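## Task

Get plate B33 read in the plate reader READER. Press the STAGE key so the stage comes out. If a plate is already on the stage, put it with its lid on, lying flat within the locators of recovery nest N6. Carry B33 from plate hotel H1 to regrip nest RG. Lift its lid off and set the lid upright on lid park LP1. Place B33 flat within the stage locators, with its well A1 at the stage corner marked A1. Press START and wait for the lamp to show green again; after that the stage has to stay in, or the read is lost. The other plates in H1 must stay as they were. Anything that stays in place only because the robot holds it is not done. At the end, release and move the gripper away.

## Robot and tools

ROBOT. One SCARA-style arm, four axes: lift (m), shoulder, elbow, wrist yaw (rad), with a two-finger parallel gripper that always stays level. It can only yaw, never tilt. The controlled point, end_effector_position, is midway between the two rubber pads, about 2 to 3 cm behind the fingertips. In the gripper's own axes the fingers point along +x and close along y. The finger gap runs from 0.140 m fully open to 0.066 m closed. The tips never touch, so one finger can push a key while the other pushes a second key. Joint ranges: lift 0.000 to 0.550, shoulder -2.000 to 2.000, elbow -2.800 to 2.800, wrist yaw -12.566 to 12.566. If the elbow reading gets within 0.4 rad of 0, the arm may fold and fault. Load limits: lift 56.4 N, shoulder 8.46 N m, elbow 4.23 N m, wrist yaw 1.41 N m, and these include what the gripper carries.

FRAMES. Printed poses use the scene frame. Its origin is on the table top under the arm base, +z is up, and +y is to the left when facing along +x. Reported positions can be slightly off, more so far out. The only camera is cam_wrist (616x616), on the hand. In its optical frame +z looks forward, +x is image right and +y is image down.

execute_actions(actions). Takes a list of actions, run one after another. Each action is a table of up to 15 rows. Each row is one control step of 1/30 s; a shorter table repeats its last row until 15 steps are done. There is a single arm, so a row is one list of 5 numbers, each in [-1, 1], in this order: dx, dy, dz, rz, opening. The first four are an offset in the gripper's own axes, measured from the gripper's measured pose when that action began. For the first action of a call, that is the last pose a result reported. Every row counts from that same start, not from the row before. The scale is 1.0 = 0.6 m for dx, dy, dz and 1.0 = 180 degrees for rz. Positive rz turns from +x toward +y. Opening is absolute, not an offset: +1 is fully open and -1 is closed. A full close needs at least about 0.6 s. At every step the commanded pose is clipped to within 70 mm and 16 degrees of where the gripper actually is. After the action the arm moves at most to the last clipped pose, so a long reach must be spread over several actions. An empty list just returns state and images.

move(target, speed, blocking). target is one row with the same five-number layout. It is an offset in gripper axes from the pose in the most recent result that shows one, plus an absolute opening that is sent when the move starts. The gripper follows a straight path lasting 0.5 to 10 s; a path that would take longer is cut off at 10 s. Yaw goes the short way round. speed is in m/s, 0.002 to 0.5, default 0.25, and turning is capped at twice that value in rad/s. The path ignores obstacles, the gripper lags behind it, and it can overshoot the speed, mainly when the arm is near straight. Faster contact hits harder, and a target set deeper past a contact presses harder. With blocking=false the result comes after 0.5 s while the arm keeps going. Other moves and execute_actions are then refused until a result shows the move ended, so use wait or stop first. The result adds a move: line. done means it settled near the target. Other endings include off_target, moving, held (a check blocked the last step) and fault. It also reports the distance to target. limits=paced means the sent pose was clipped. limits=held means some steps were blocked, and the arm may then run well above speed.

wait(seconds): 0 to 10; the arm keeps its last command, and the wait returns early if a running move finishes. stop(): brakes a running move; it needs room to brake, and the fingers keep moving. zoom_image(camera, region): camera "cam_wrist", region [x0, y0, x1, y1] in pixels from the image's top-left, at most 504 by 504. finished_scene(scene): pass the number of the current scene. This is final, so call it only when the goal holds without the robot.

RESULTS. The state line gives end_effector_position (m) and end_effector_quat_wxyz. Joint positions lists lift, shoulder, elbow, wrist yaw, then the pad gap in m. grip_measured is the finger opening on the command scale and may be off by about 1 mm throughout. To hold something, command an opening about 0.04 below grip_measured; less grips more gently. Pads push up to about 18 N, more if closed fast. Hand target is the pose the controller is driving toward. A pose unreachable line means a clearance check altered or blocked the command. If contact torque reaches a joint limit, the arm halts for 10 s and the rest of the call is skipped. MOTOR HOT warns at 85 °C, and at 100 °C an OVER-TEMPERATURE FAULT brakes the arm until it cools. Holding loads heats the motors, even while idle.

Offsets come from the measured pose, so repeating a small push against something rigid does not go deeper. Against something that yields, it does.

DECK. Deck labels name the hotel, nests and lid park. H1 has 6 slots, numbered from slot 1 at the bottom. A stored plate faces a short end forward, and it is home when it rests flat on the shelf prongs, behind both front pins and between the side pins. A plate showing a blank end is stored reversed; you may pull it out to read it, but put it back oriented as found. Well A1 sits at the labelled short end, in the corner opposite the labelled long side. On the reader, STAGE is the lower key and START the key above it. Press a key straight in until it switches. STAGE moves the stage out or in; START runs a read and pulls in a stage that is out.

AVOID. Never let the stage move from either end while a plate on it is not seated inside its locators. Never send the stage in while a lid on it is not resting on a seated plate. Either one fails the task. Do not knock or set anything off the table, and avoid drops, slips, slams, hard hits and heavy pushing.

Each tool is called after "Request:" as name(argument=value, ...), one argument or row to a line, values as JSON.

## Session

Request:
execute_actions(
  actions=[],
)

Scene clock: 0.00 s.
end_effector_position=(+0.5454, -0.2086, +0.0633) grip_measured=+1.00 end_effector_quat_wxyz=(+0.729, -0.000, -0.000, +0.685)
Joint positions: [ 0.058 -1.01  -2.613 -1.151  0.14 ]
Motor temperatures (°C, as the motors report them): [34 26 22 23]
Hand target: +0.545, -0.209, +0.063; +0.729, -0.000, -0.000, +0.685

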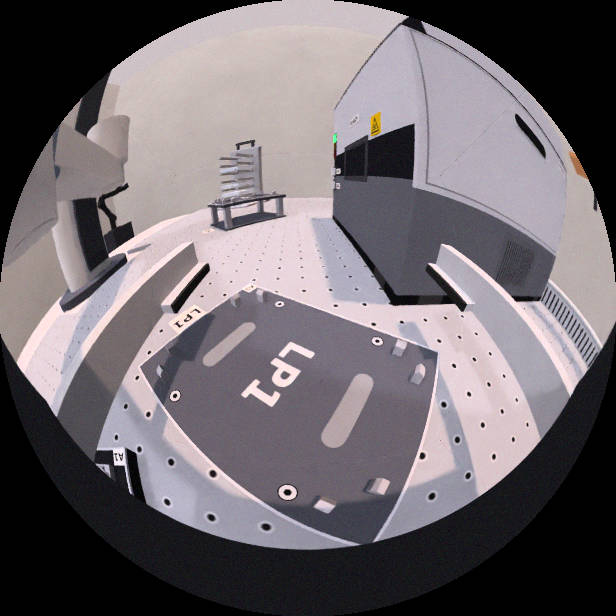

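Request:
move(
  target=[-0.1,0.15,0.4,0,1],
  speed=0.4,
)

Scene clock: 1.70 s.
end_effector_position=(+0.4517, -0.2631, +0.3034) grip_measured=+1.00 end_effector_quat_wxyz=(+0.729, -0.000, -0.000, +0.685)
Joint positions: [ 0.298 -1.33  -2.389 -1.056  0.14 ]
Motor temperatures (°C, as the motors report them): [34 26 22 23]
Hand target: +0.452, -0.263, +0.303; +0.729, -0.000, -0.000, +0.685
Off the commanded pose: 0.000 m, 0 deg.
move: done

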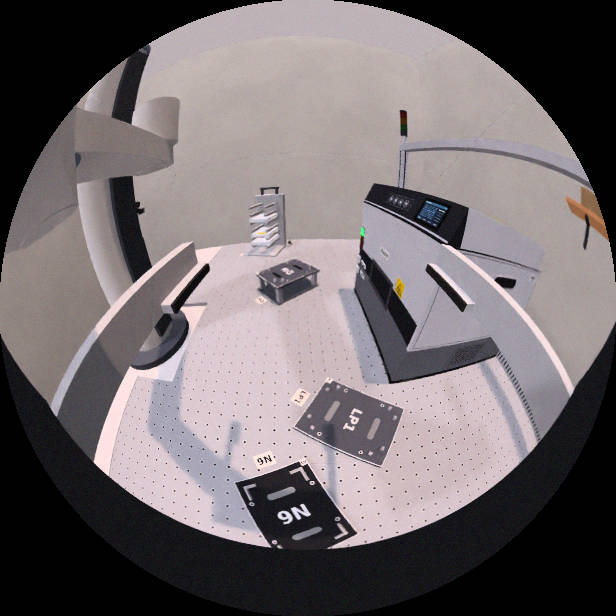

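Request:
move(
  target=[0.522,0,-0.12,-0.48,1],
  speed=0.4,
)

Scene clock: 4.97 s.
end_effector_position=(+0.4710, +0.0497, +0.2314) grip_measured=+1.00 end_effector_quat_wxyz=(+1.000, -0.000, -0.000, +0.000)
Joint positions: [ 0.226 -0.717 -0.622 -4.943  0.14 ]
Motor temperatures (°C, as the motors report them): [34 26 22 23]
Hand target: +0.471, +0.050, +0.231; +1.000, -0.000, -0.000, +0.000
Off the commanded pose: 0.000 m, 0 deg.
move: done

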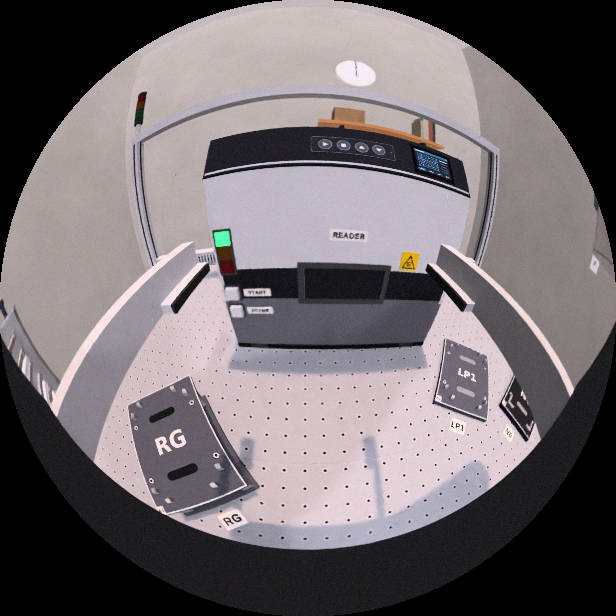

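Request:
move(
  target=[0.1,0.28,-0.15,0,-1],
  speed=0.4,
)

Scene clock: 6.83 s.
end_effector_position=(+0.5306, +0.2178, +0.1414) grip_measured=-0.98 end_effector_quat_wxyz=(+1.000, -0.000, -0.000, +0.000)
Joint positions: [ 0.136 -0.048 -1.252 -4.982  0.067]
Motor temperatures (°C, as the motors report them): [34 26 22 23]
Hand target: +0.531, +0.218, +0.141; +1.000, -0.000, -0.000, +0.000
Off the commanded pose: 0.000 m, 0 deg.
move: done; limits=paced

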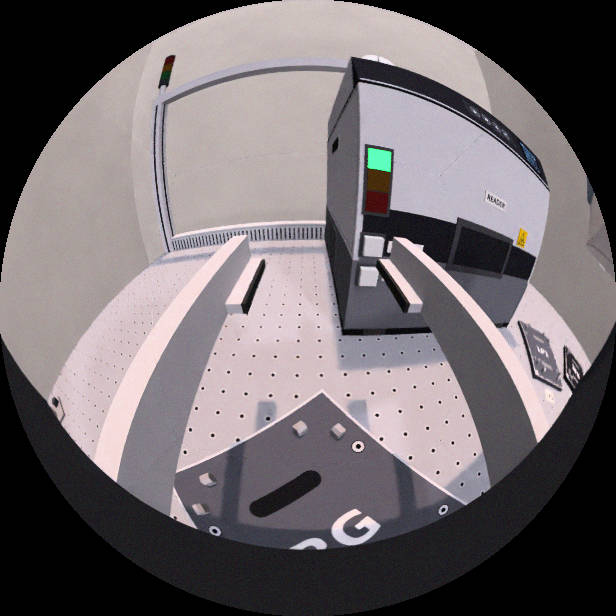

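Request:
move(
  target=[0.055,-0.0115,-0.072,0,-1],
  speed=0.15,
)

Request:
move(
  target=[0.04,0,0,0,-1],
  speed=0.02,
)

Scene clock: 8.13 s.
end_effector_position=(+0.5638, +0.2108, +0.0981) grip_measured=-0.98 end_effector_quat_wxyz=(+1.000, -0.000, -0.000, -0.000)
Joint positions: [ 0.093 -0.098 -1.348 -4.838  0.067]
Motor temperatures (°C, as the motors report them): [34 26 22 23]
Hand target: +0.564, +0.211, +0.098; +1.000, -0.000, -0.000, +0.000
Off the commanded pose: 0.000 m, 0 deg.
move: done

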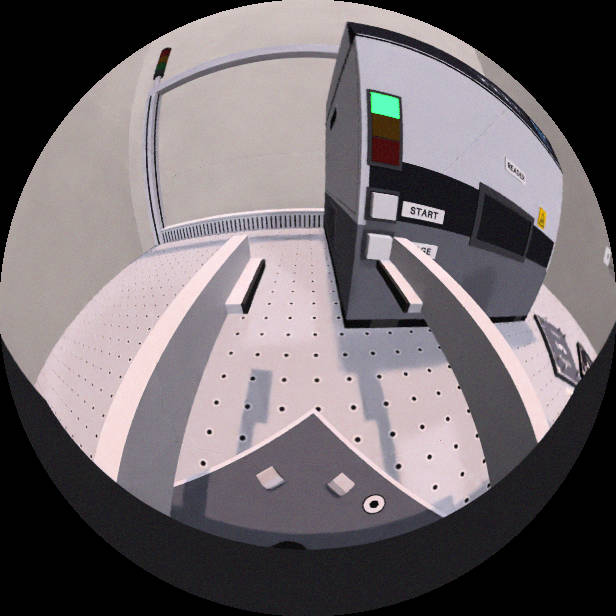

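Scene clock: 9.57 s.
end_effector_position=(+0.5877, +0.2108, +0.0981) grip_measured=-0.98 end_effector_quat_wxyz=(+1.000, -0.000, -0.000, -0.000)
Joint positions: [ 0.093 -0.104 -1.443 -4.737  0.067]
Motor temperatures (°C, as the motors report them): [34 26 22 23]
Hand target: +0.588, +0.211, +0.098; +1.000, -0.000, -0.000, -0.000
Off the commanded pose: 0.000 m, 0 deg.
move: done

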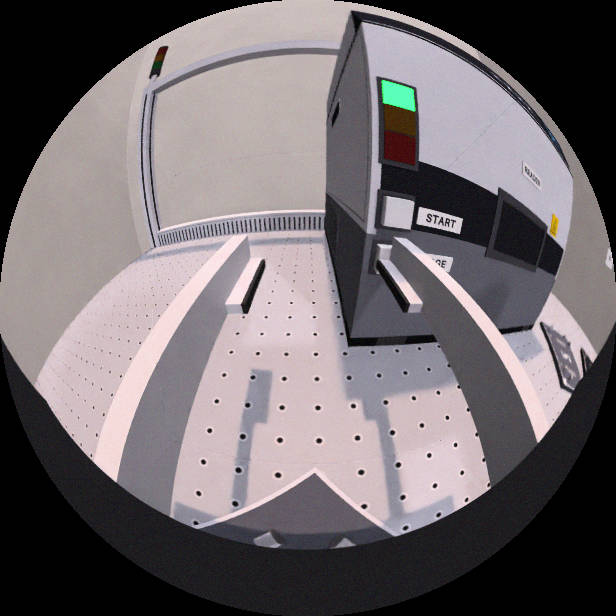

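Request:
move(
  target=[0.018,0,-0.003,0,-1],
  speed=0.015,
)

Scene clock: 20.63 s.
end_effector_position=(+0.5954, +0.2111, +0.0965) grip_measured=-0.98 end_effector_quat_wxyz=(+1.000, -0.000, -0.000, -0.002)
Joint positions: [ 0.091 -0.101 -1.477 -4.709  0.067]
Motor temperatures (°C, as the motors report them): [34 26 23 23]
Hand target: +0.596, +0.211, +0.096; +1.000, -0.000, -0.000, -0.002
Off the commanded pose: 0.003 m, 0 deg.
TORQUE FAULT: the external load on joint 4 (wrist yaw) reached its load limit, and the arm stopped for 10 seconds. That time counts as 20 of the actions that you can send in this scene. The arm's remaining commands of this call were not run. The arm holds where it stopped, with its grip as last carried out, and accepts commands again: back off and push less far. The arm stops again, at the same cost, whenever a joint's load reaches its limit.
move: fault

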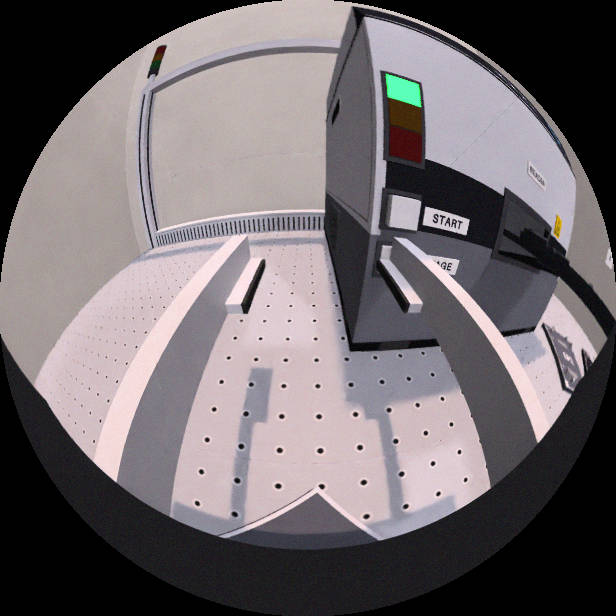

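Request:
move(
  target=[-0.06,0,0.02,0,-1],
)

Request:
move(
  target=[-0.05,0,0.25,0,1],
  speed=0.4,
)

Request:
move(
  target=[-0.04,-0.33,0,0,1],
  speed=0.4,
)

Scene clock: 21.83 s.
end_effector_position=(+0.5593, +0.2113, +0.1085) grip_measured=-0.98 end_effector_quat_wxyz=(+1.000, -0.000, -0.000, -0.002)
Joint positions: [ 0.104 -0.092 -1.335 -4.861  0.067]
Motor temperatures (°C, as the motors report them): [34 26 23 23]
Hand target: +0.559, +0.211, +0.108; +1.000, -0.000, -0.000, -0.002
Off the commanded pose: 0.000 m, 0 deg.
move: done

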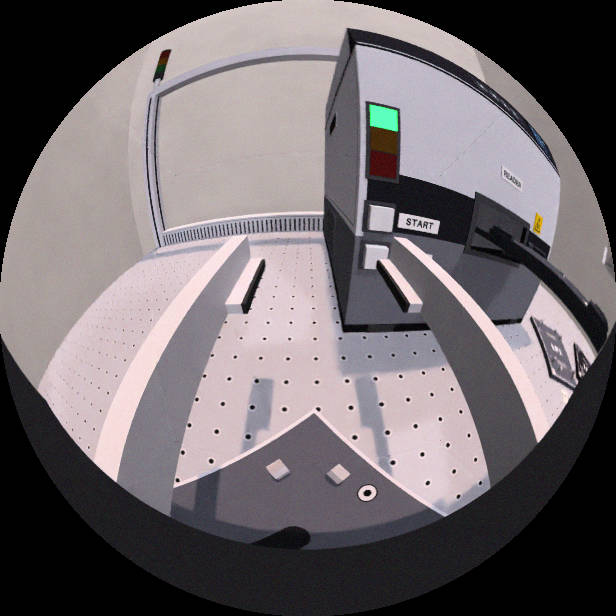

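Scene clock: 22.73 s.
end_effector_position=(+0.5292, +0.2115, +0.2586) grip_measured=+1.00 end_effector_quat_wxyz=(+1.000, -0.000, -0.000, -0.002)
Joint positions: [ 0.254 -0.068 -1.228 -4.99   0.14 ]
Motor temperatures (°C, as the motors report them): [34 26 23 23]
Hand target: +0.529, +0.211, +0.259; +1.000, -0.000, -0.000, -0.002
Off the commanded pose: 0.000 m, 0 deg.
move: done

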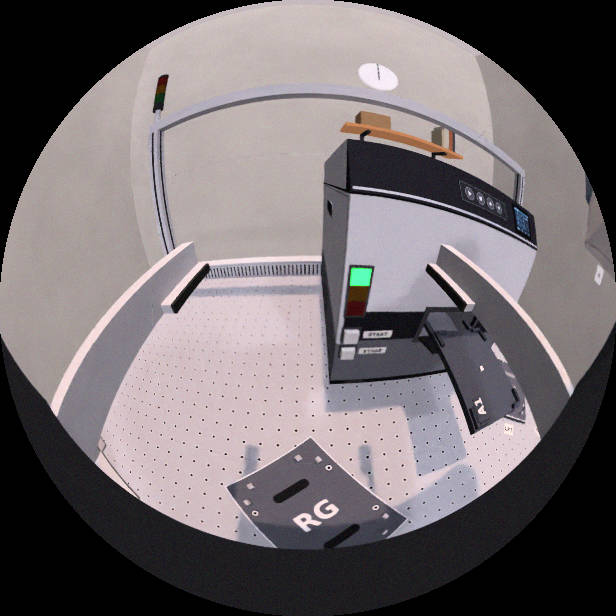

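Scene clock: 23.87 s.
end_effector_position=(+0.5049, +0.0133, +0.2586) grip_measured=+1.00 end_effector_quat_wxyz=(+1.000, -0.000, -0.000, -0.002)
Joint positions: [ 0.254 -0.933 -0.734 -4.619  0.14 ]
Motor temperatures (°C, as the motors report them): [34 26 23 23]
Hand target: +0.505, +0.013, +0.259; +1.000, -0.000, -0.000, -0.002
Off the commanded pose: 0.000 m, 0 deg.
move: done

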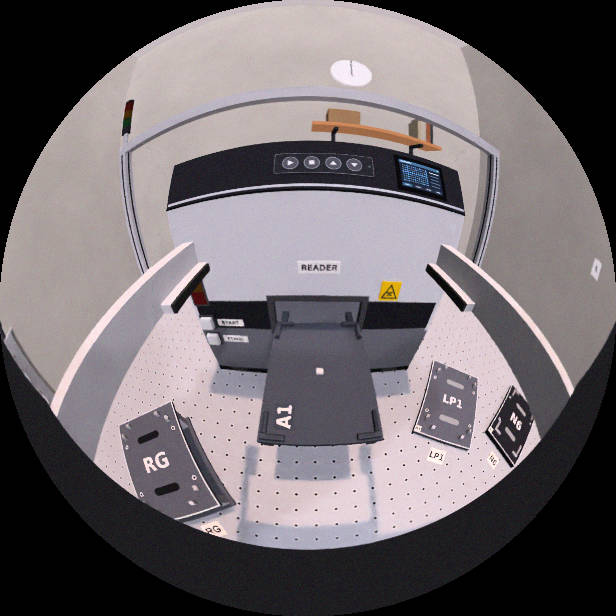

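Request:
move(
  target=[-0.34,0.57,0,0.52,1],
  speed=0.3,
)

Scene clock: 27.60 s.
end_effector_position=(+0.3018, +0.3562, +0.2586) grip_measured=+1.00 end_effector_quat_wxyz=(+0.686, -0.000, -0.000, +0.728)
Joint positions: [ 0.254  0.087 -1.015 -3.726  0.14 ]
Motor temperatures (°C, as the motors report them): [34 26 23 23]
Hand target: +0.302, +0.356, +0.259; +0.686, -0.000, -0.000, +0.728
Off the commanded pose: 0.000 m, 0 deg.
move: done

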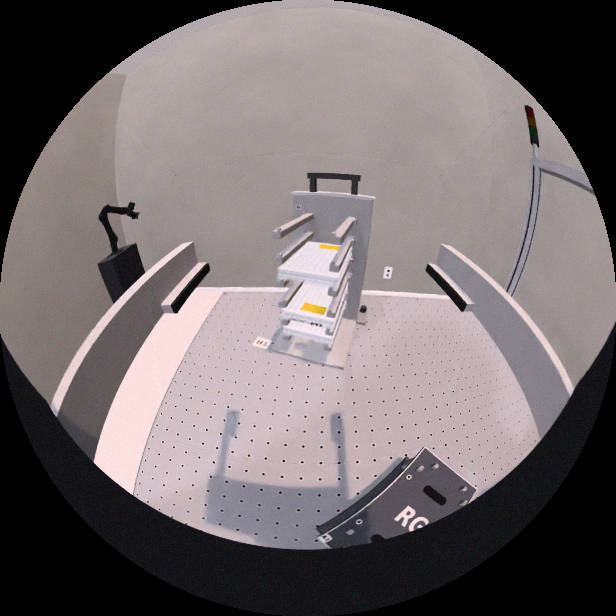

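Request:
move(
  target=[0.06,0.075,-0.2,-0.078,1],
  speed=0.3,
)

Request:
zoom_image(
  camera="cam_wrist",
  region=[210,60,410,320],
)

Scene clock: 29.00 s.
end_effector_position=(+0.2545, +0.3895, +0.1385) grip_measured=+1.00 end_effector_quat_wxyz=(+0.770, -0.000, -0.000, +0.639)
Joint positions: [ 0.134  0.439 -1.026 -4.311  0.14 ]
Motor temperatures (°C, as the motors report them): [34 26 23 23]
Hand target: +0.255, +0.389, +0.139; +0.770, -0.000, -0.000, +0.638
Off the commanded pose: 0.000 m, 0 deg.
move: done

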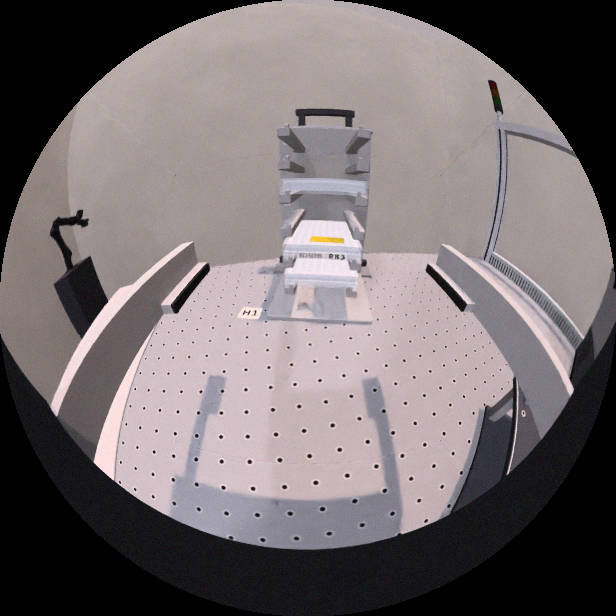

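Region (210, 60, 410, 320) of cam_wrist's 616x616 image, scaled by 1.938, with more detail than that image has; it fills the left 388 columns of this view, and the rest is white.

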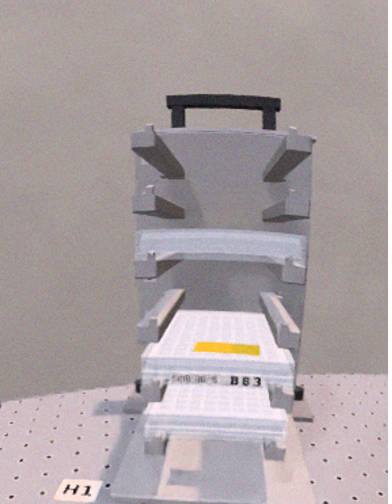

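Request:
move(
  target=[0.2,0.27,0,-0.25,-1],
  speed=0.3,
)

Scene clock: 31.17 s.
end_effector_position=(+0.1171, +0.5369, +0.1385) grip_measured=-0.98 end_effector_quat_wxyz=(+0.955, -0.000, -0.000, +0.295)
Joint positions: [ 0.134  1.616 -2.452 -4.847  0.067]
Motor temperatures (°C, as the motors report them): [34 26 23 23]
Hand target: +0.117, +0.537, +0.139; +0.955, -0.000, -0.000, +0.295
Off the commanded pose: 0.001 m, 0 deg.
move: done

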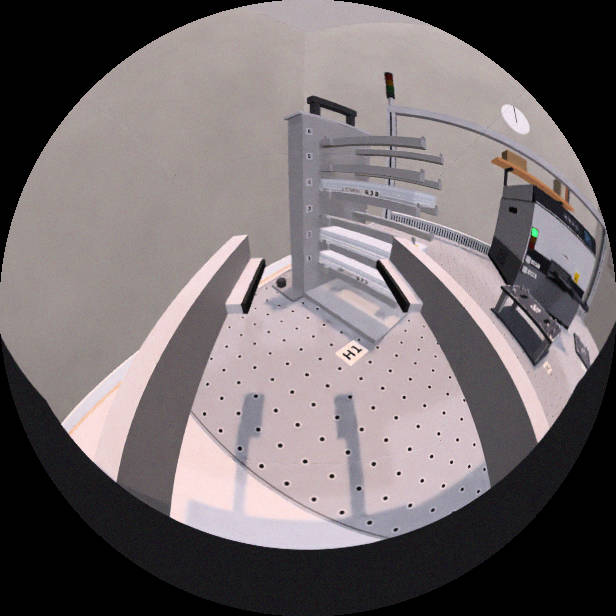

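Request:
zoom_image(
  camera="cam_wrist",
  region=[310,165,440,295],
)

Region (310, 165, 440, 295) of cam_wrist's 616x616 image, scaled by 3.877, with more detail than that image has.

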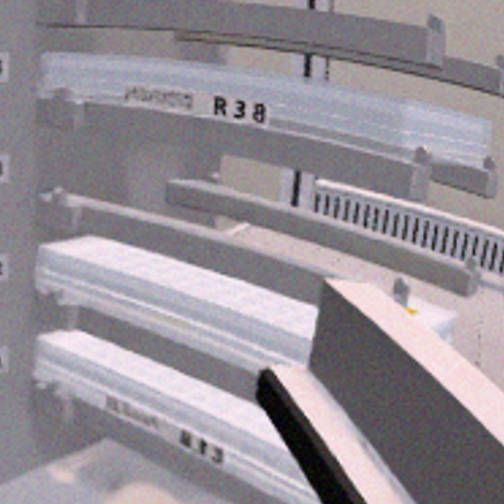

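Request:
move(
  target=[0.059,-0.34,-0.1,0.25,-1],
  speed=0.3,
)

Request:
move(
  target=[0.11,0,0,0,0.1],
)

Request:
zoom_image(
  camera="cam_wrist",
  region=[200,130,440,330],
)

Scene clock: 33.77 s.
end_effector_position=(+0.2619, +0.3888, +0.0785) grip_measured=-0.98 end_effector_quat_wxyz=(+0.770, -0.000, -0.000, +0.638)
Joint positions: [ 0.074  0.412 -1.03  -4.28   0.067]
Motor temperatures (°C, as the motors report them): [34 26 22 23]
Hand target: +0.262, +0.389, +0.079; +0.770, -0.000, -0.000, +0.639
Off the commanded pose: 0.001 m, 0 deg.
move: done

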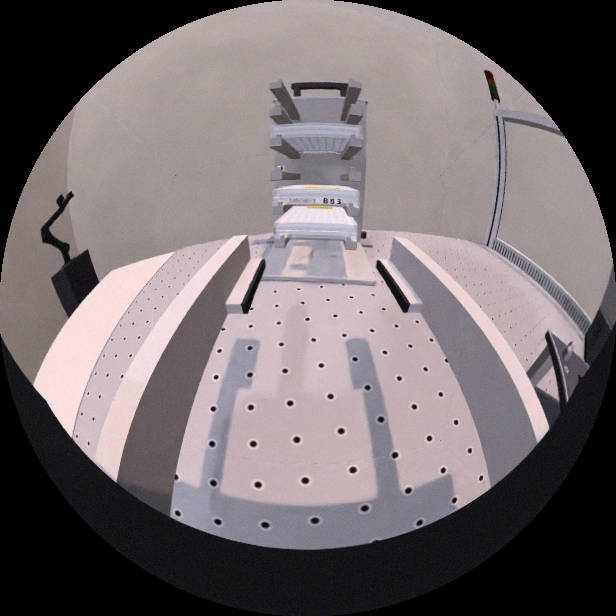

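Scene clock: 34.50 s.
end_effector_position=(+0.2741, +0.4537, +0.0785) grip_measured=+0.10 end_effector_quat_wxyz=(+0.770, -0.000, -0.000, +0.638)
Joint positions: [ 0.074  0.54  -1.34  -4.098  0.107]
Motor temperatures (°C, as the motors report them): [34 26 22 23]
Hand target: +0.274, +0.454, +0.079; +0.770, -0.000, -0.000, +0.638
Off the commanded pose: 0.000 m, 0 deg.
move: done

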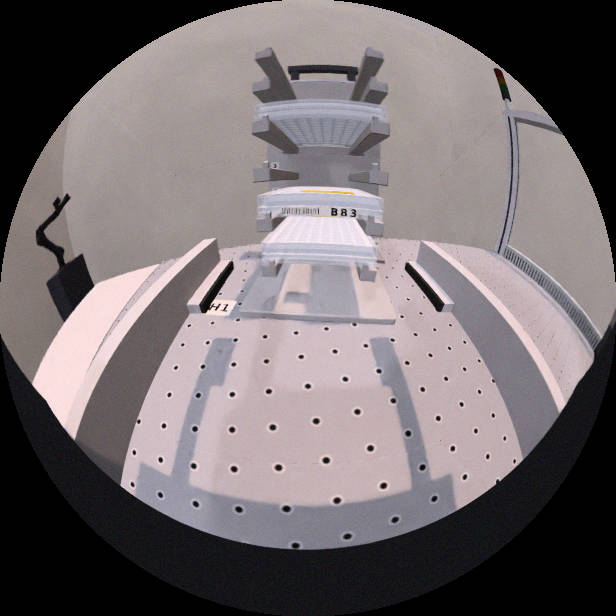

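Region (200, 130, 440, 330) of cam_wrist's 616x616 image, scaled by 2.100, with more detail than that image has.

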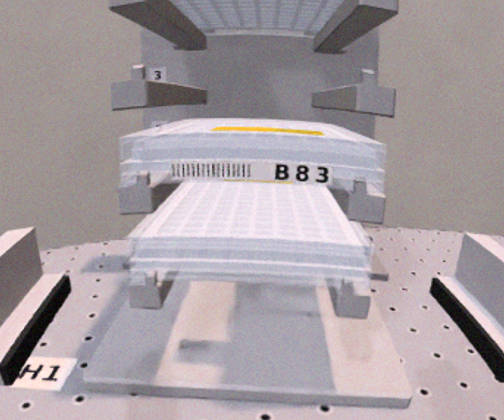

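Request:
move(
  target=[0,0,-0.015,0,0.0],
)

Request:
move(
  target=[0.18,0,0,0,0.0],
  speed=0.08,
)

Scene clock: 35.73 s.
end_effector_position=(+0.2741, +0.4537, +0.0695) grip_measured=+0.00 end_effector_quat_wxyz=(+0.770, -0.000, -0.000, +0.638)
Joint positions: [ 0.065  0.54  -1.34  -4.098  0.103]
Motor temperatures (°C, as the motors report them): [34 26 22 23]
Hand target: +0.274, +0.454, +0.070; +0.770, -0.000, -0.000, +0.638
Off the commanded pose: 0.000 m, 0 deg.
move: done

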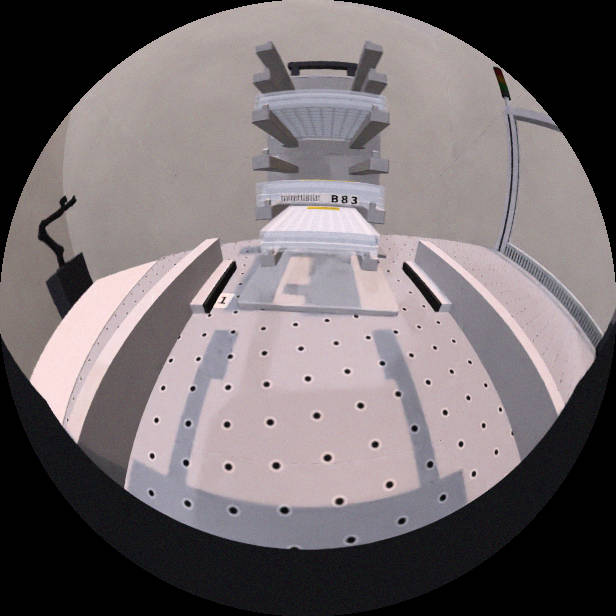

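Scene clock: 37.37 s.
end_effector_position=(+0.2940, +0.5598, +0.0695) grip_measured=+0.00 end_effector_quat_wxyz=(+0.770, -0.000, -0.000, +0.638)
Joint positions: [ 0.065  0.814 -1.959 -3.754  0.103]
Motor temperatures (°C, as the motors report them): [34 26 22 23]
Hand target: +0.294, +0.560, +0.070; +0.770, -0.000, -0.000, +0.638
Off the commanded pose: 0.000 m, 0 deg.
move: done

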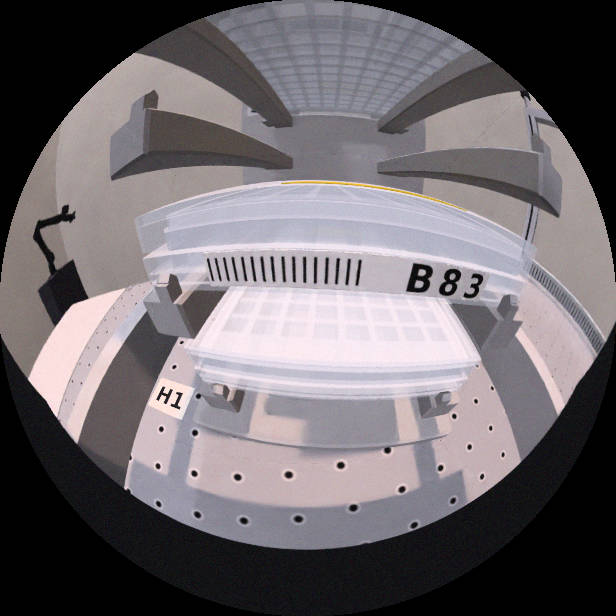

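Request:
execute_actions(
  actions=[
    [[0,0,0,0,-0.2],[0,0,0,0,-0.25],[0,0,0,0,-0.3],[0,0,0,0,-0.35],[0,0,0,0,-0.38],[0,0,0,0,-0.41],[0,0,0,0,-0.43],[0,0,0,0,-0.45],[0,0,0,0,-0.47],[0,0,0,0,-0.49],[0,0,0,0,-0.51],[0,0,0,0,-0.53]],
  ],
)

Scene clock: 41.40 s.
end_effector_position=(+0.2979, +0.5594, +0.0696) grip_measured=-0.40 end_effector_quat_wxyz=(+0.775, -0.000, -0.000, +0.632)
Joint positions: [ 0.065  0.812 -1.963 -3.763  0.088]
Motor temperatures (°C, as the motors report them): [34 26 22 23]
Hand target: +0.294, +0.560, +0.070; +0.770, -0.000, -0.000, +0.638
Off the commanded pose: 0.004 m, 1 deg.

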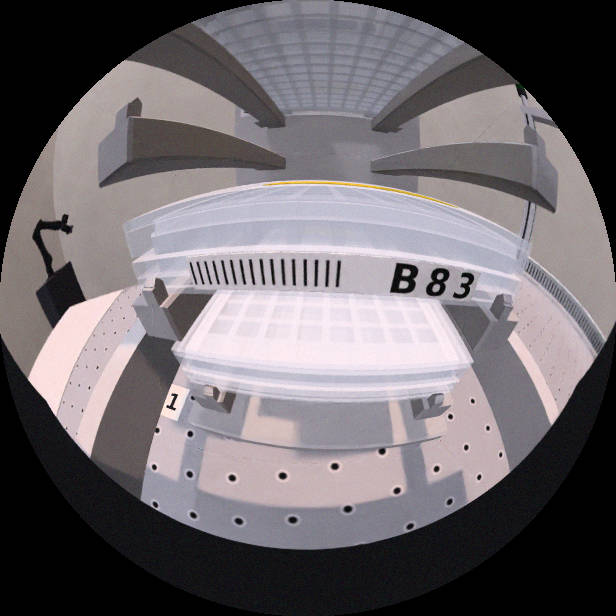

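Request:
execute_actions(
  actions=[
    [[0,0,0,0,-0.53]],
  ],
)

Scene clock: 42.20 s.
end_effector_position=(+0.2989, +0.5593, +0.0696) grip_measured=-0.41 end_effector_quat_wxyz=(+0.775, -0.000, -0.000, +0.631)
Joint positions: [ 0.065  0.811 -1.963 -3.764  0.088]
Motor temperatures (°C, as the motors report them): [34 26 23 23]
Hand target: +0.298, +0.559, +0.070; +0.775, -0.000, -0.000, +0.632
Off the commanded pose: 0.001 m, 0 deg.

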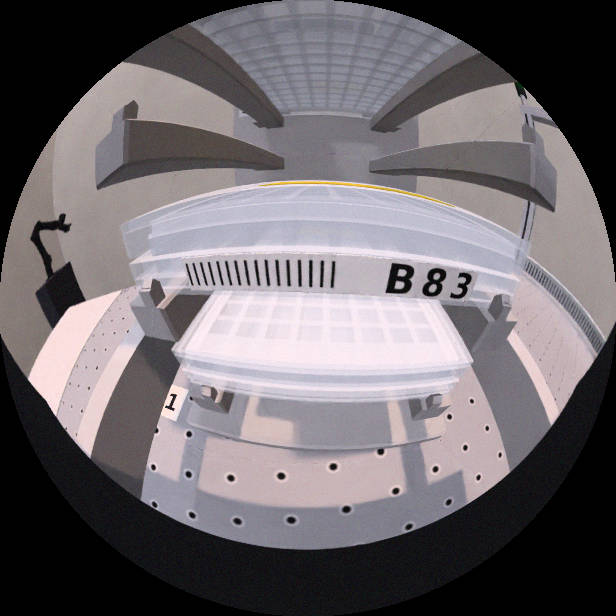

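Request:
execute_actions(
  actions=[
    [[0,0,0,0,-0.25]],
    [[0,0,-0.005,0,-0.25]],
    [[0,0,0,0,-0.3],[0,0,0,0,-0.35],[0,0,0,0,-0.38],[0,0,0,0,-0.41],[0,0,0,0,-0.43],[0,0,0,0,-0.45],[0,0,0,0,-0.47],[0,0,0,0,-0.49],[0,0,0,0,-0.51]],
    [[0,0,0,0,-0.51]],
  ],
)

Scene clock: 44.53 s.
end_effector_position=(+0.2994, +0.5593, +0.0667) grip_measured=-0.40 end_effector_quat_wxyz=(+0.776, -0.000, -0.000, +0.631)
Joint positions: [ 0.062  0.81  -1.964 -3.765  0.088]
Motor temperatures (°C, as the motors report them): [34 26 22 23]
Hand target: +0.299, +0.559, +0.067; +0.776, -0.000, -0.000, +0.631
Off the commanded pose: 0.000 m, 0 deg.

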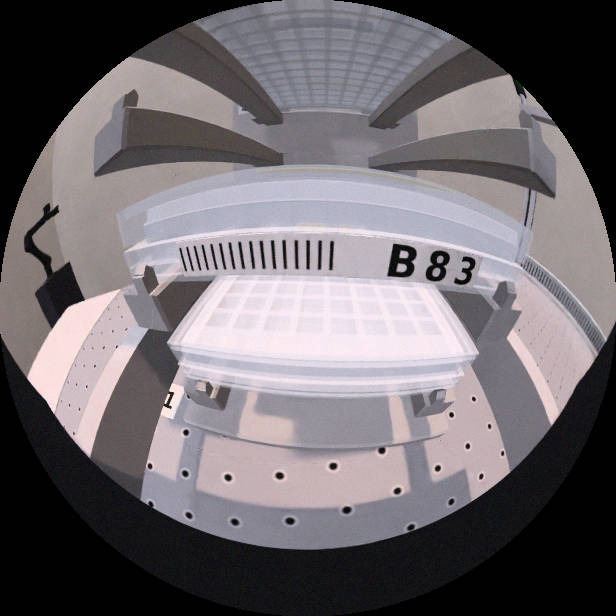

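Request:
move(
  target=[0,0,0.01,0,-0.46],
  speed=0.02,
)

Scene clock: 45.83 s.
end_effector_position=(+0.2994, +0.5593, +0.0727) grip_measured=-0.41 end_effector_quat_wxyz=(+0.776, -0.000, -0.000, +0.631)
Joint positions: [ 0.068  0.81  -1.964 -3.765  0.088]
Motor temperatures (°C, as the motors report them): [34 26 22 23]
Hand target: +0.299, +0.559, +0.073; +0.776, -0.000, -0.000, +0.631
Off the commanded pose: 0.000 m, 0 deg.
move: done

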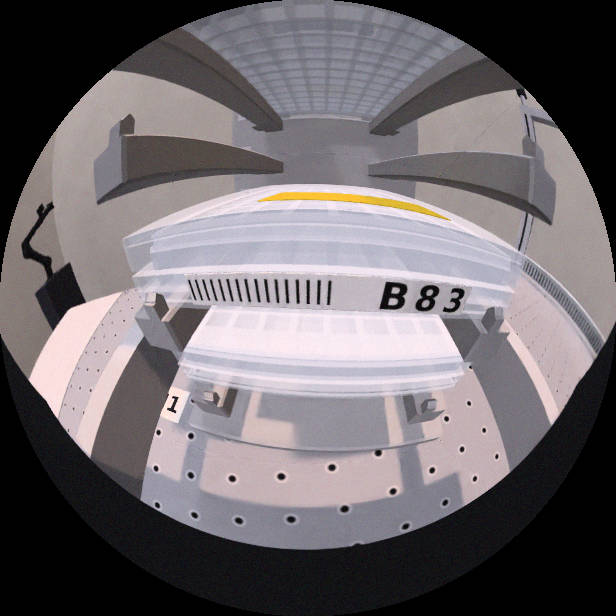

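Request:
move(
  target=[0,0,0.003,0,-0.46],
  speed=0.02,
)

Request:
move(
  target=[-0.05,0,0,0,-0.46],
  speed=0.03,
)

Scene clock: 46.80 s.
end_effector_position=(+0.2994, +0.5593, +0.0744) grip_measured=-0.41 end_effector_quat_wxyz=(+0.776, -0.000, -0.000, +0.631)
Joint positions: [ 0.069  0.81  -1.964 -3.765  0.088]
Motor temperatures (°C, as the motors report them): [34 26 22 23]
Hand target: +0.299, +0.559, +0.074; +0.776, -0.000, -0.000, +0.631
Off the commanded pose: 0.000 m, 0 deg.
move: done

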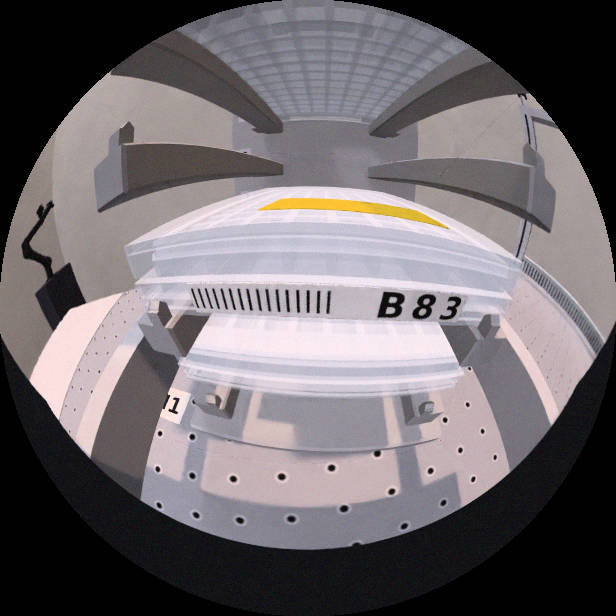

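Scene clock: 48.03 s.
end_effector_position=(+0.2932, +0.5300, +0.0744) grip_measured=-0.41 end_effector_quat_wxyz=(+0.776, -0.000, -0.000, +0.631)
Joint positions: [ 0.069  0.723 -1.769 -3.872  0.088]
Motor temperatures (°C, as the motors report them): [34 26 22 23]
Hand target: +0.293, +0.530, +0.074; +0.776, -0.000, -0.000, +0.631
Off the commanded pose: 0.000 m, 0 deg.
move: done

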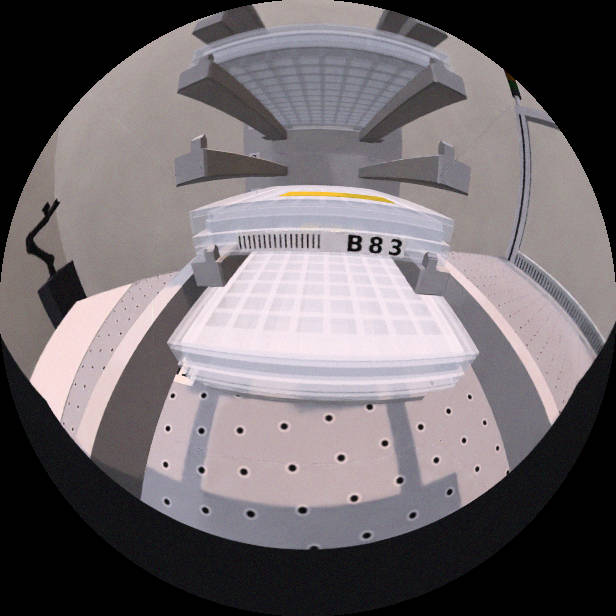

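Request:
move(
  target=[-0.185,0,0,0,-0.46],
  speed=0.1,
)

Request:
move(
  target=[-0.03,0,0.25,-0.12,-0.46],
  speed=0.2,
)

Scene clock: 49.67 s.
end_effector_position=(+0.2706, +0.4213, +0.0744) grip_measured=-0.41 end_effector_quat_wxyz=(+0.776, -0.000, -0.000, +0.631)
Joint positions: [ 0.069  0.474 -1.184 -4.208  0.088]
Motor temperatures (°C, as the motors report them): [34 26 22 23]
Hand target: +0.271, +0.421, +0.074; +0.776, -0.000, -0.000, +0.631
Off the commanded pose: 0.000 m, 0 deg.
move: done

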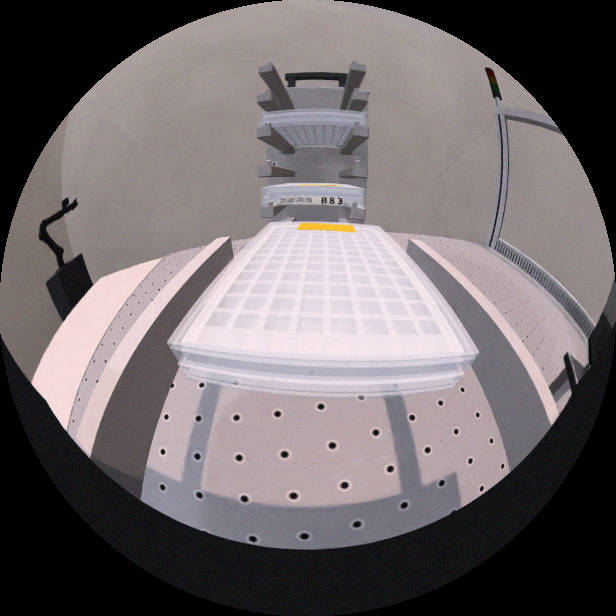

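Scene clock: 50.97 s.
end_effector_position=(+0.2667, +0.4036, +0.2244) grip_measured=-0.41 end_effector_quat_wxyz=(+0.880, -0.000, -0.000, +0.475)
Joint positions: [ 0.219  0.645 -1.16  -4.779  0.088]
Motor temperatures (°C, as the motors report them): [34 26 22 23]
Hand target: +0.267, +0.404, +0.224; +0.880, -0.000, -0.000, +0.474
Off the commanded pose: 0.000 m, 0 deg.
move: done

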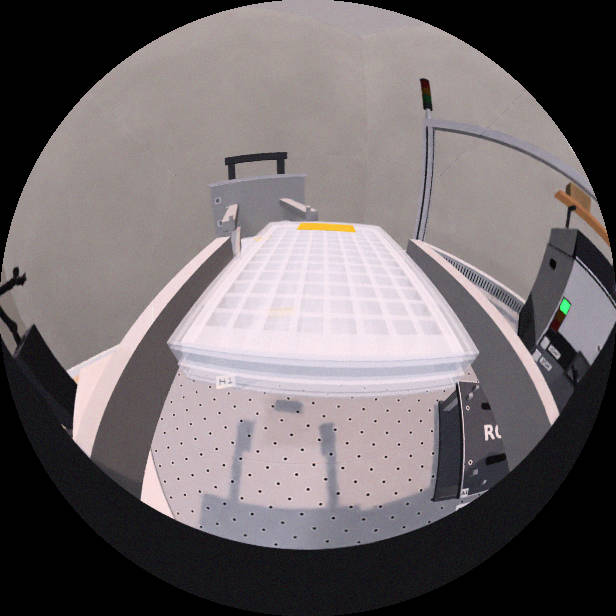

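Request:
move(
  target=[-0.1165,-0.386,-0.12,0.907,-0.46],
  speed=0.4,
)

Scene clock: 55.67 s.
end_effector_position=(+0.4219, +0.2183, +0.1524) grip_measured=-0.41 end_effector_quat_wxyz=(-0.342, -0.000, -0.000, +0.940)
Joint positions: [ 0.147  0.307 -2.25  -0.501  0.088]
Motor temperatures (°C, as the motors report them): [34 26 22 23]
Hand target: +0.422, +0.218, +0.152; -0.342, -0.000, -0.000, +0.940
Off the commanded pose: 0.000 m, 0 deg.
move: done

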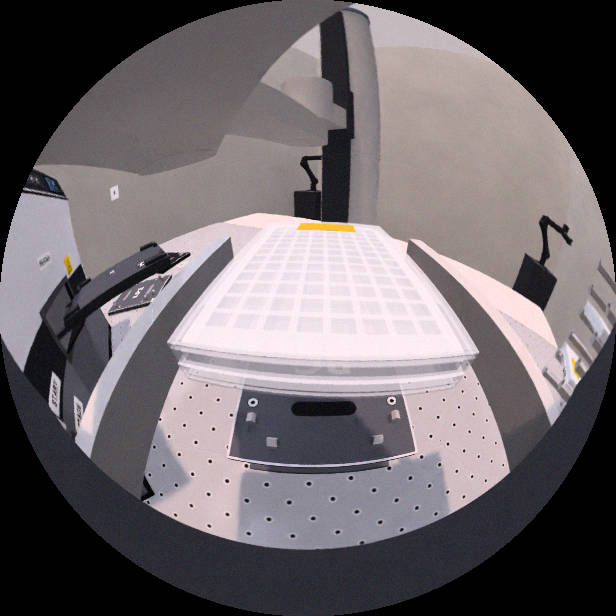

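Request:
move(
  target=[0.005,-0.0036,-0.085,-0.0055,-0.46],
  speed=0.1,
)

Request:
zoom_image(
  camera="cam_wrist",
  region=[150,320,500,500],
)

Scene clock: 56.93 s.
end_effector_position=(+0.4182, +0.2180, +0.1014) grip_measured=-0.41 end_effector_quat_wxyz=(-0.334, -0.000, -0.000, +0.943)
Joint positions: [ 0.096  0.295 -2.224 -0.532  0.088]
Motor temperatures (°C, as the motors report them): [34 26 22 23]
Hand target: +0.418, +0.218, +0.101; -0.333, -0.000, -0.000, +0.943
Off the commanded pose: 0.000 m, 0 deg.
move: done

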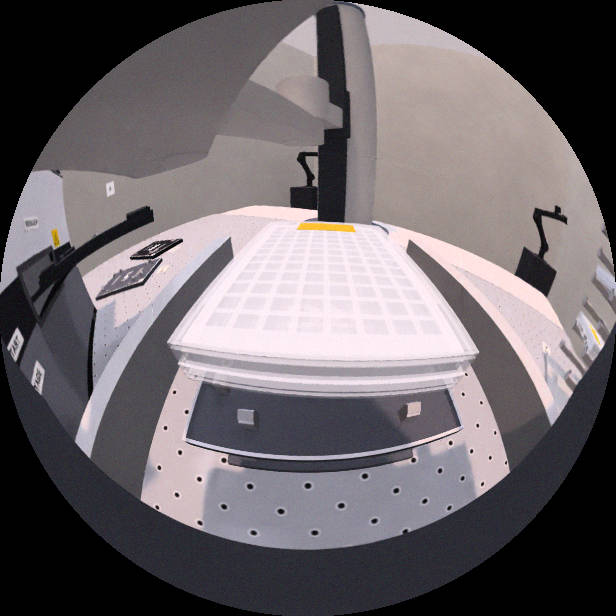

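Region (150, 320, 500, 500) of cam_wrist's 616x616 image, scaled by 1.440, with more detail than that image has; it fills the top 259 rows of this view, and the rest is white.

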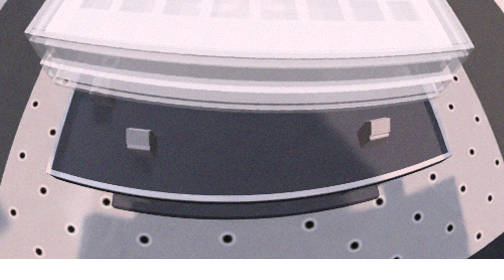

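Request:
move(
  target=[0.003,0,-0.022,0,-0.46],
  speed=0.03,
)

Request:
zoom_image(
  camera="cam_wrist",
  region=[150,320,500,500],
)

Scene clock: 57.97 s.
end_effector_position=(+0.4168, +0.2169, +0.0881) grip_measured=-0.41 end_effector_quat_wxyz=(-0.334, -0.000, -0.000, +0.943)
Joint positions: [ 0.083  0.288 -2.208 -0.541  0.088]
Motor temperatures (°C, as the motors report them): [34 26 22 23]
Hand target: +0.417, +0.217, +0.088; -0.334, -0.000, -0.000, +0.943
Off the commanded pose: 0.000 m, 0 deg.
move: done

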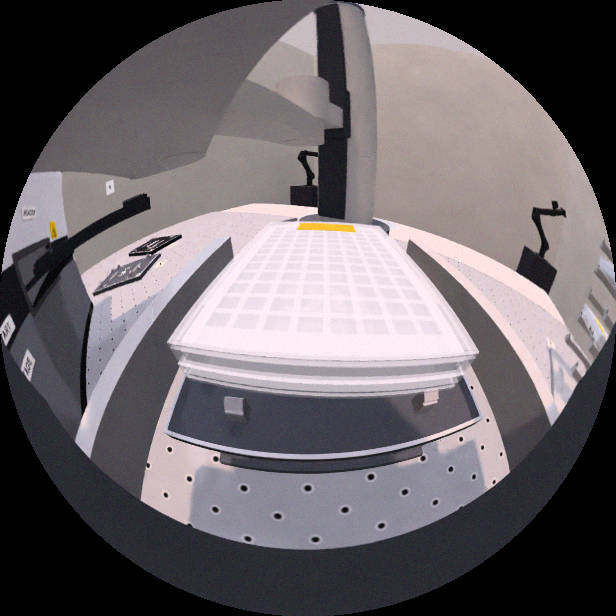

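Region (150, 320, 500, 500) of cam_wrist's 616x616 image, scaled by 1.440, with more detail than that image has; it fills the top 259 rows of this view, and the rest is white.

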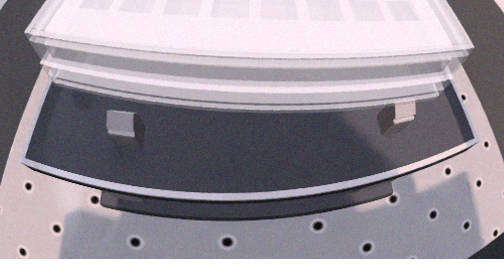

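Request:
move(
  target=[0,0,-0.011,0,-0.46],
  speed=0.015,
)

Request:
zoom_image(
  camera="cam_wrist",
  region=[150,320,500,500],
)

Scene clock: 58.93 s.
end_effector_position=(+0.4169, +0.2170, +0.0822) grip_measured=-0.42 end_effector_quat_wxyz=(-0.332, -0.000, -0.000, +0.943)
Joint positions: [ 0.077  0.287 -2.209 -0.543  0.087]
Motor temperatures (°C, as the motors report them): [34 26 22 23]
Hand target: +0.417, +0.217, +0.082; -0.334, -0.000, -0.000, +0.943
Off the commanded pose: 0.001 m, 0 deg.
move: done

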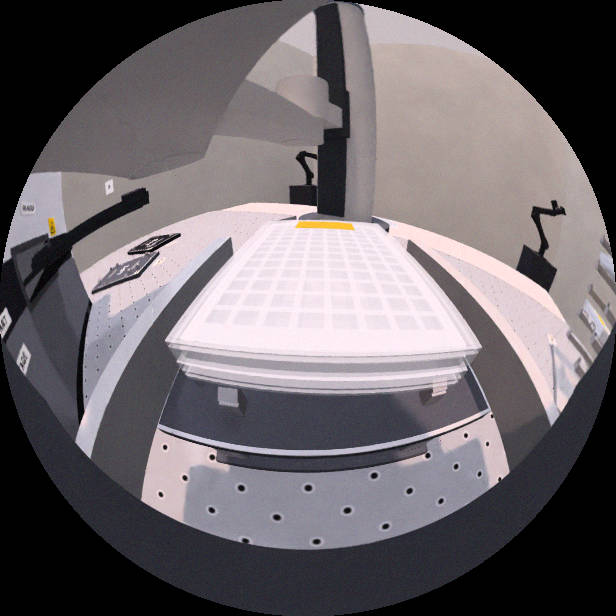

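Region (150, 320, 500, 500) of cam_wrist's 616x616 image, scaled by 1.440, with more detail than that image has; it fills the top 259 rows of this view, and the rest is white.

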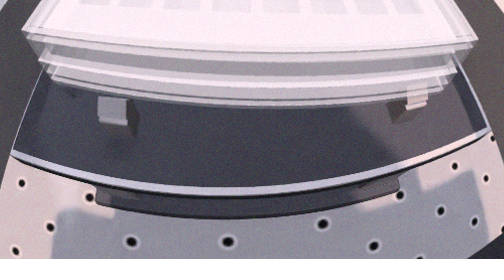

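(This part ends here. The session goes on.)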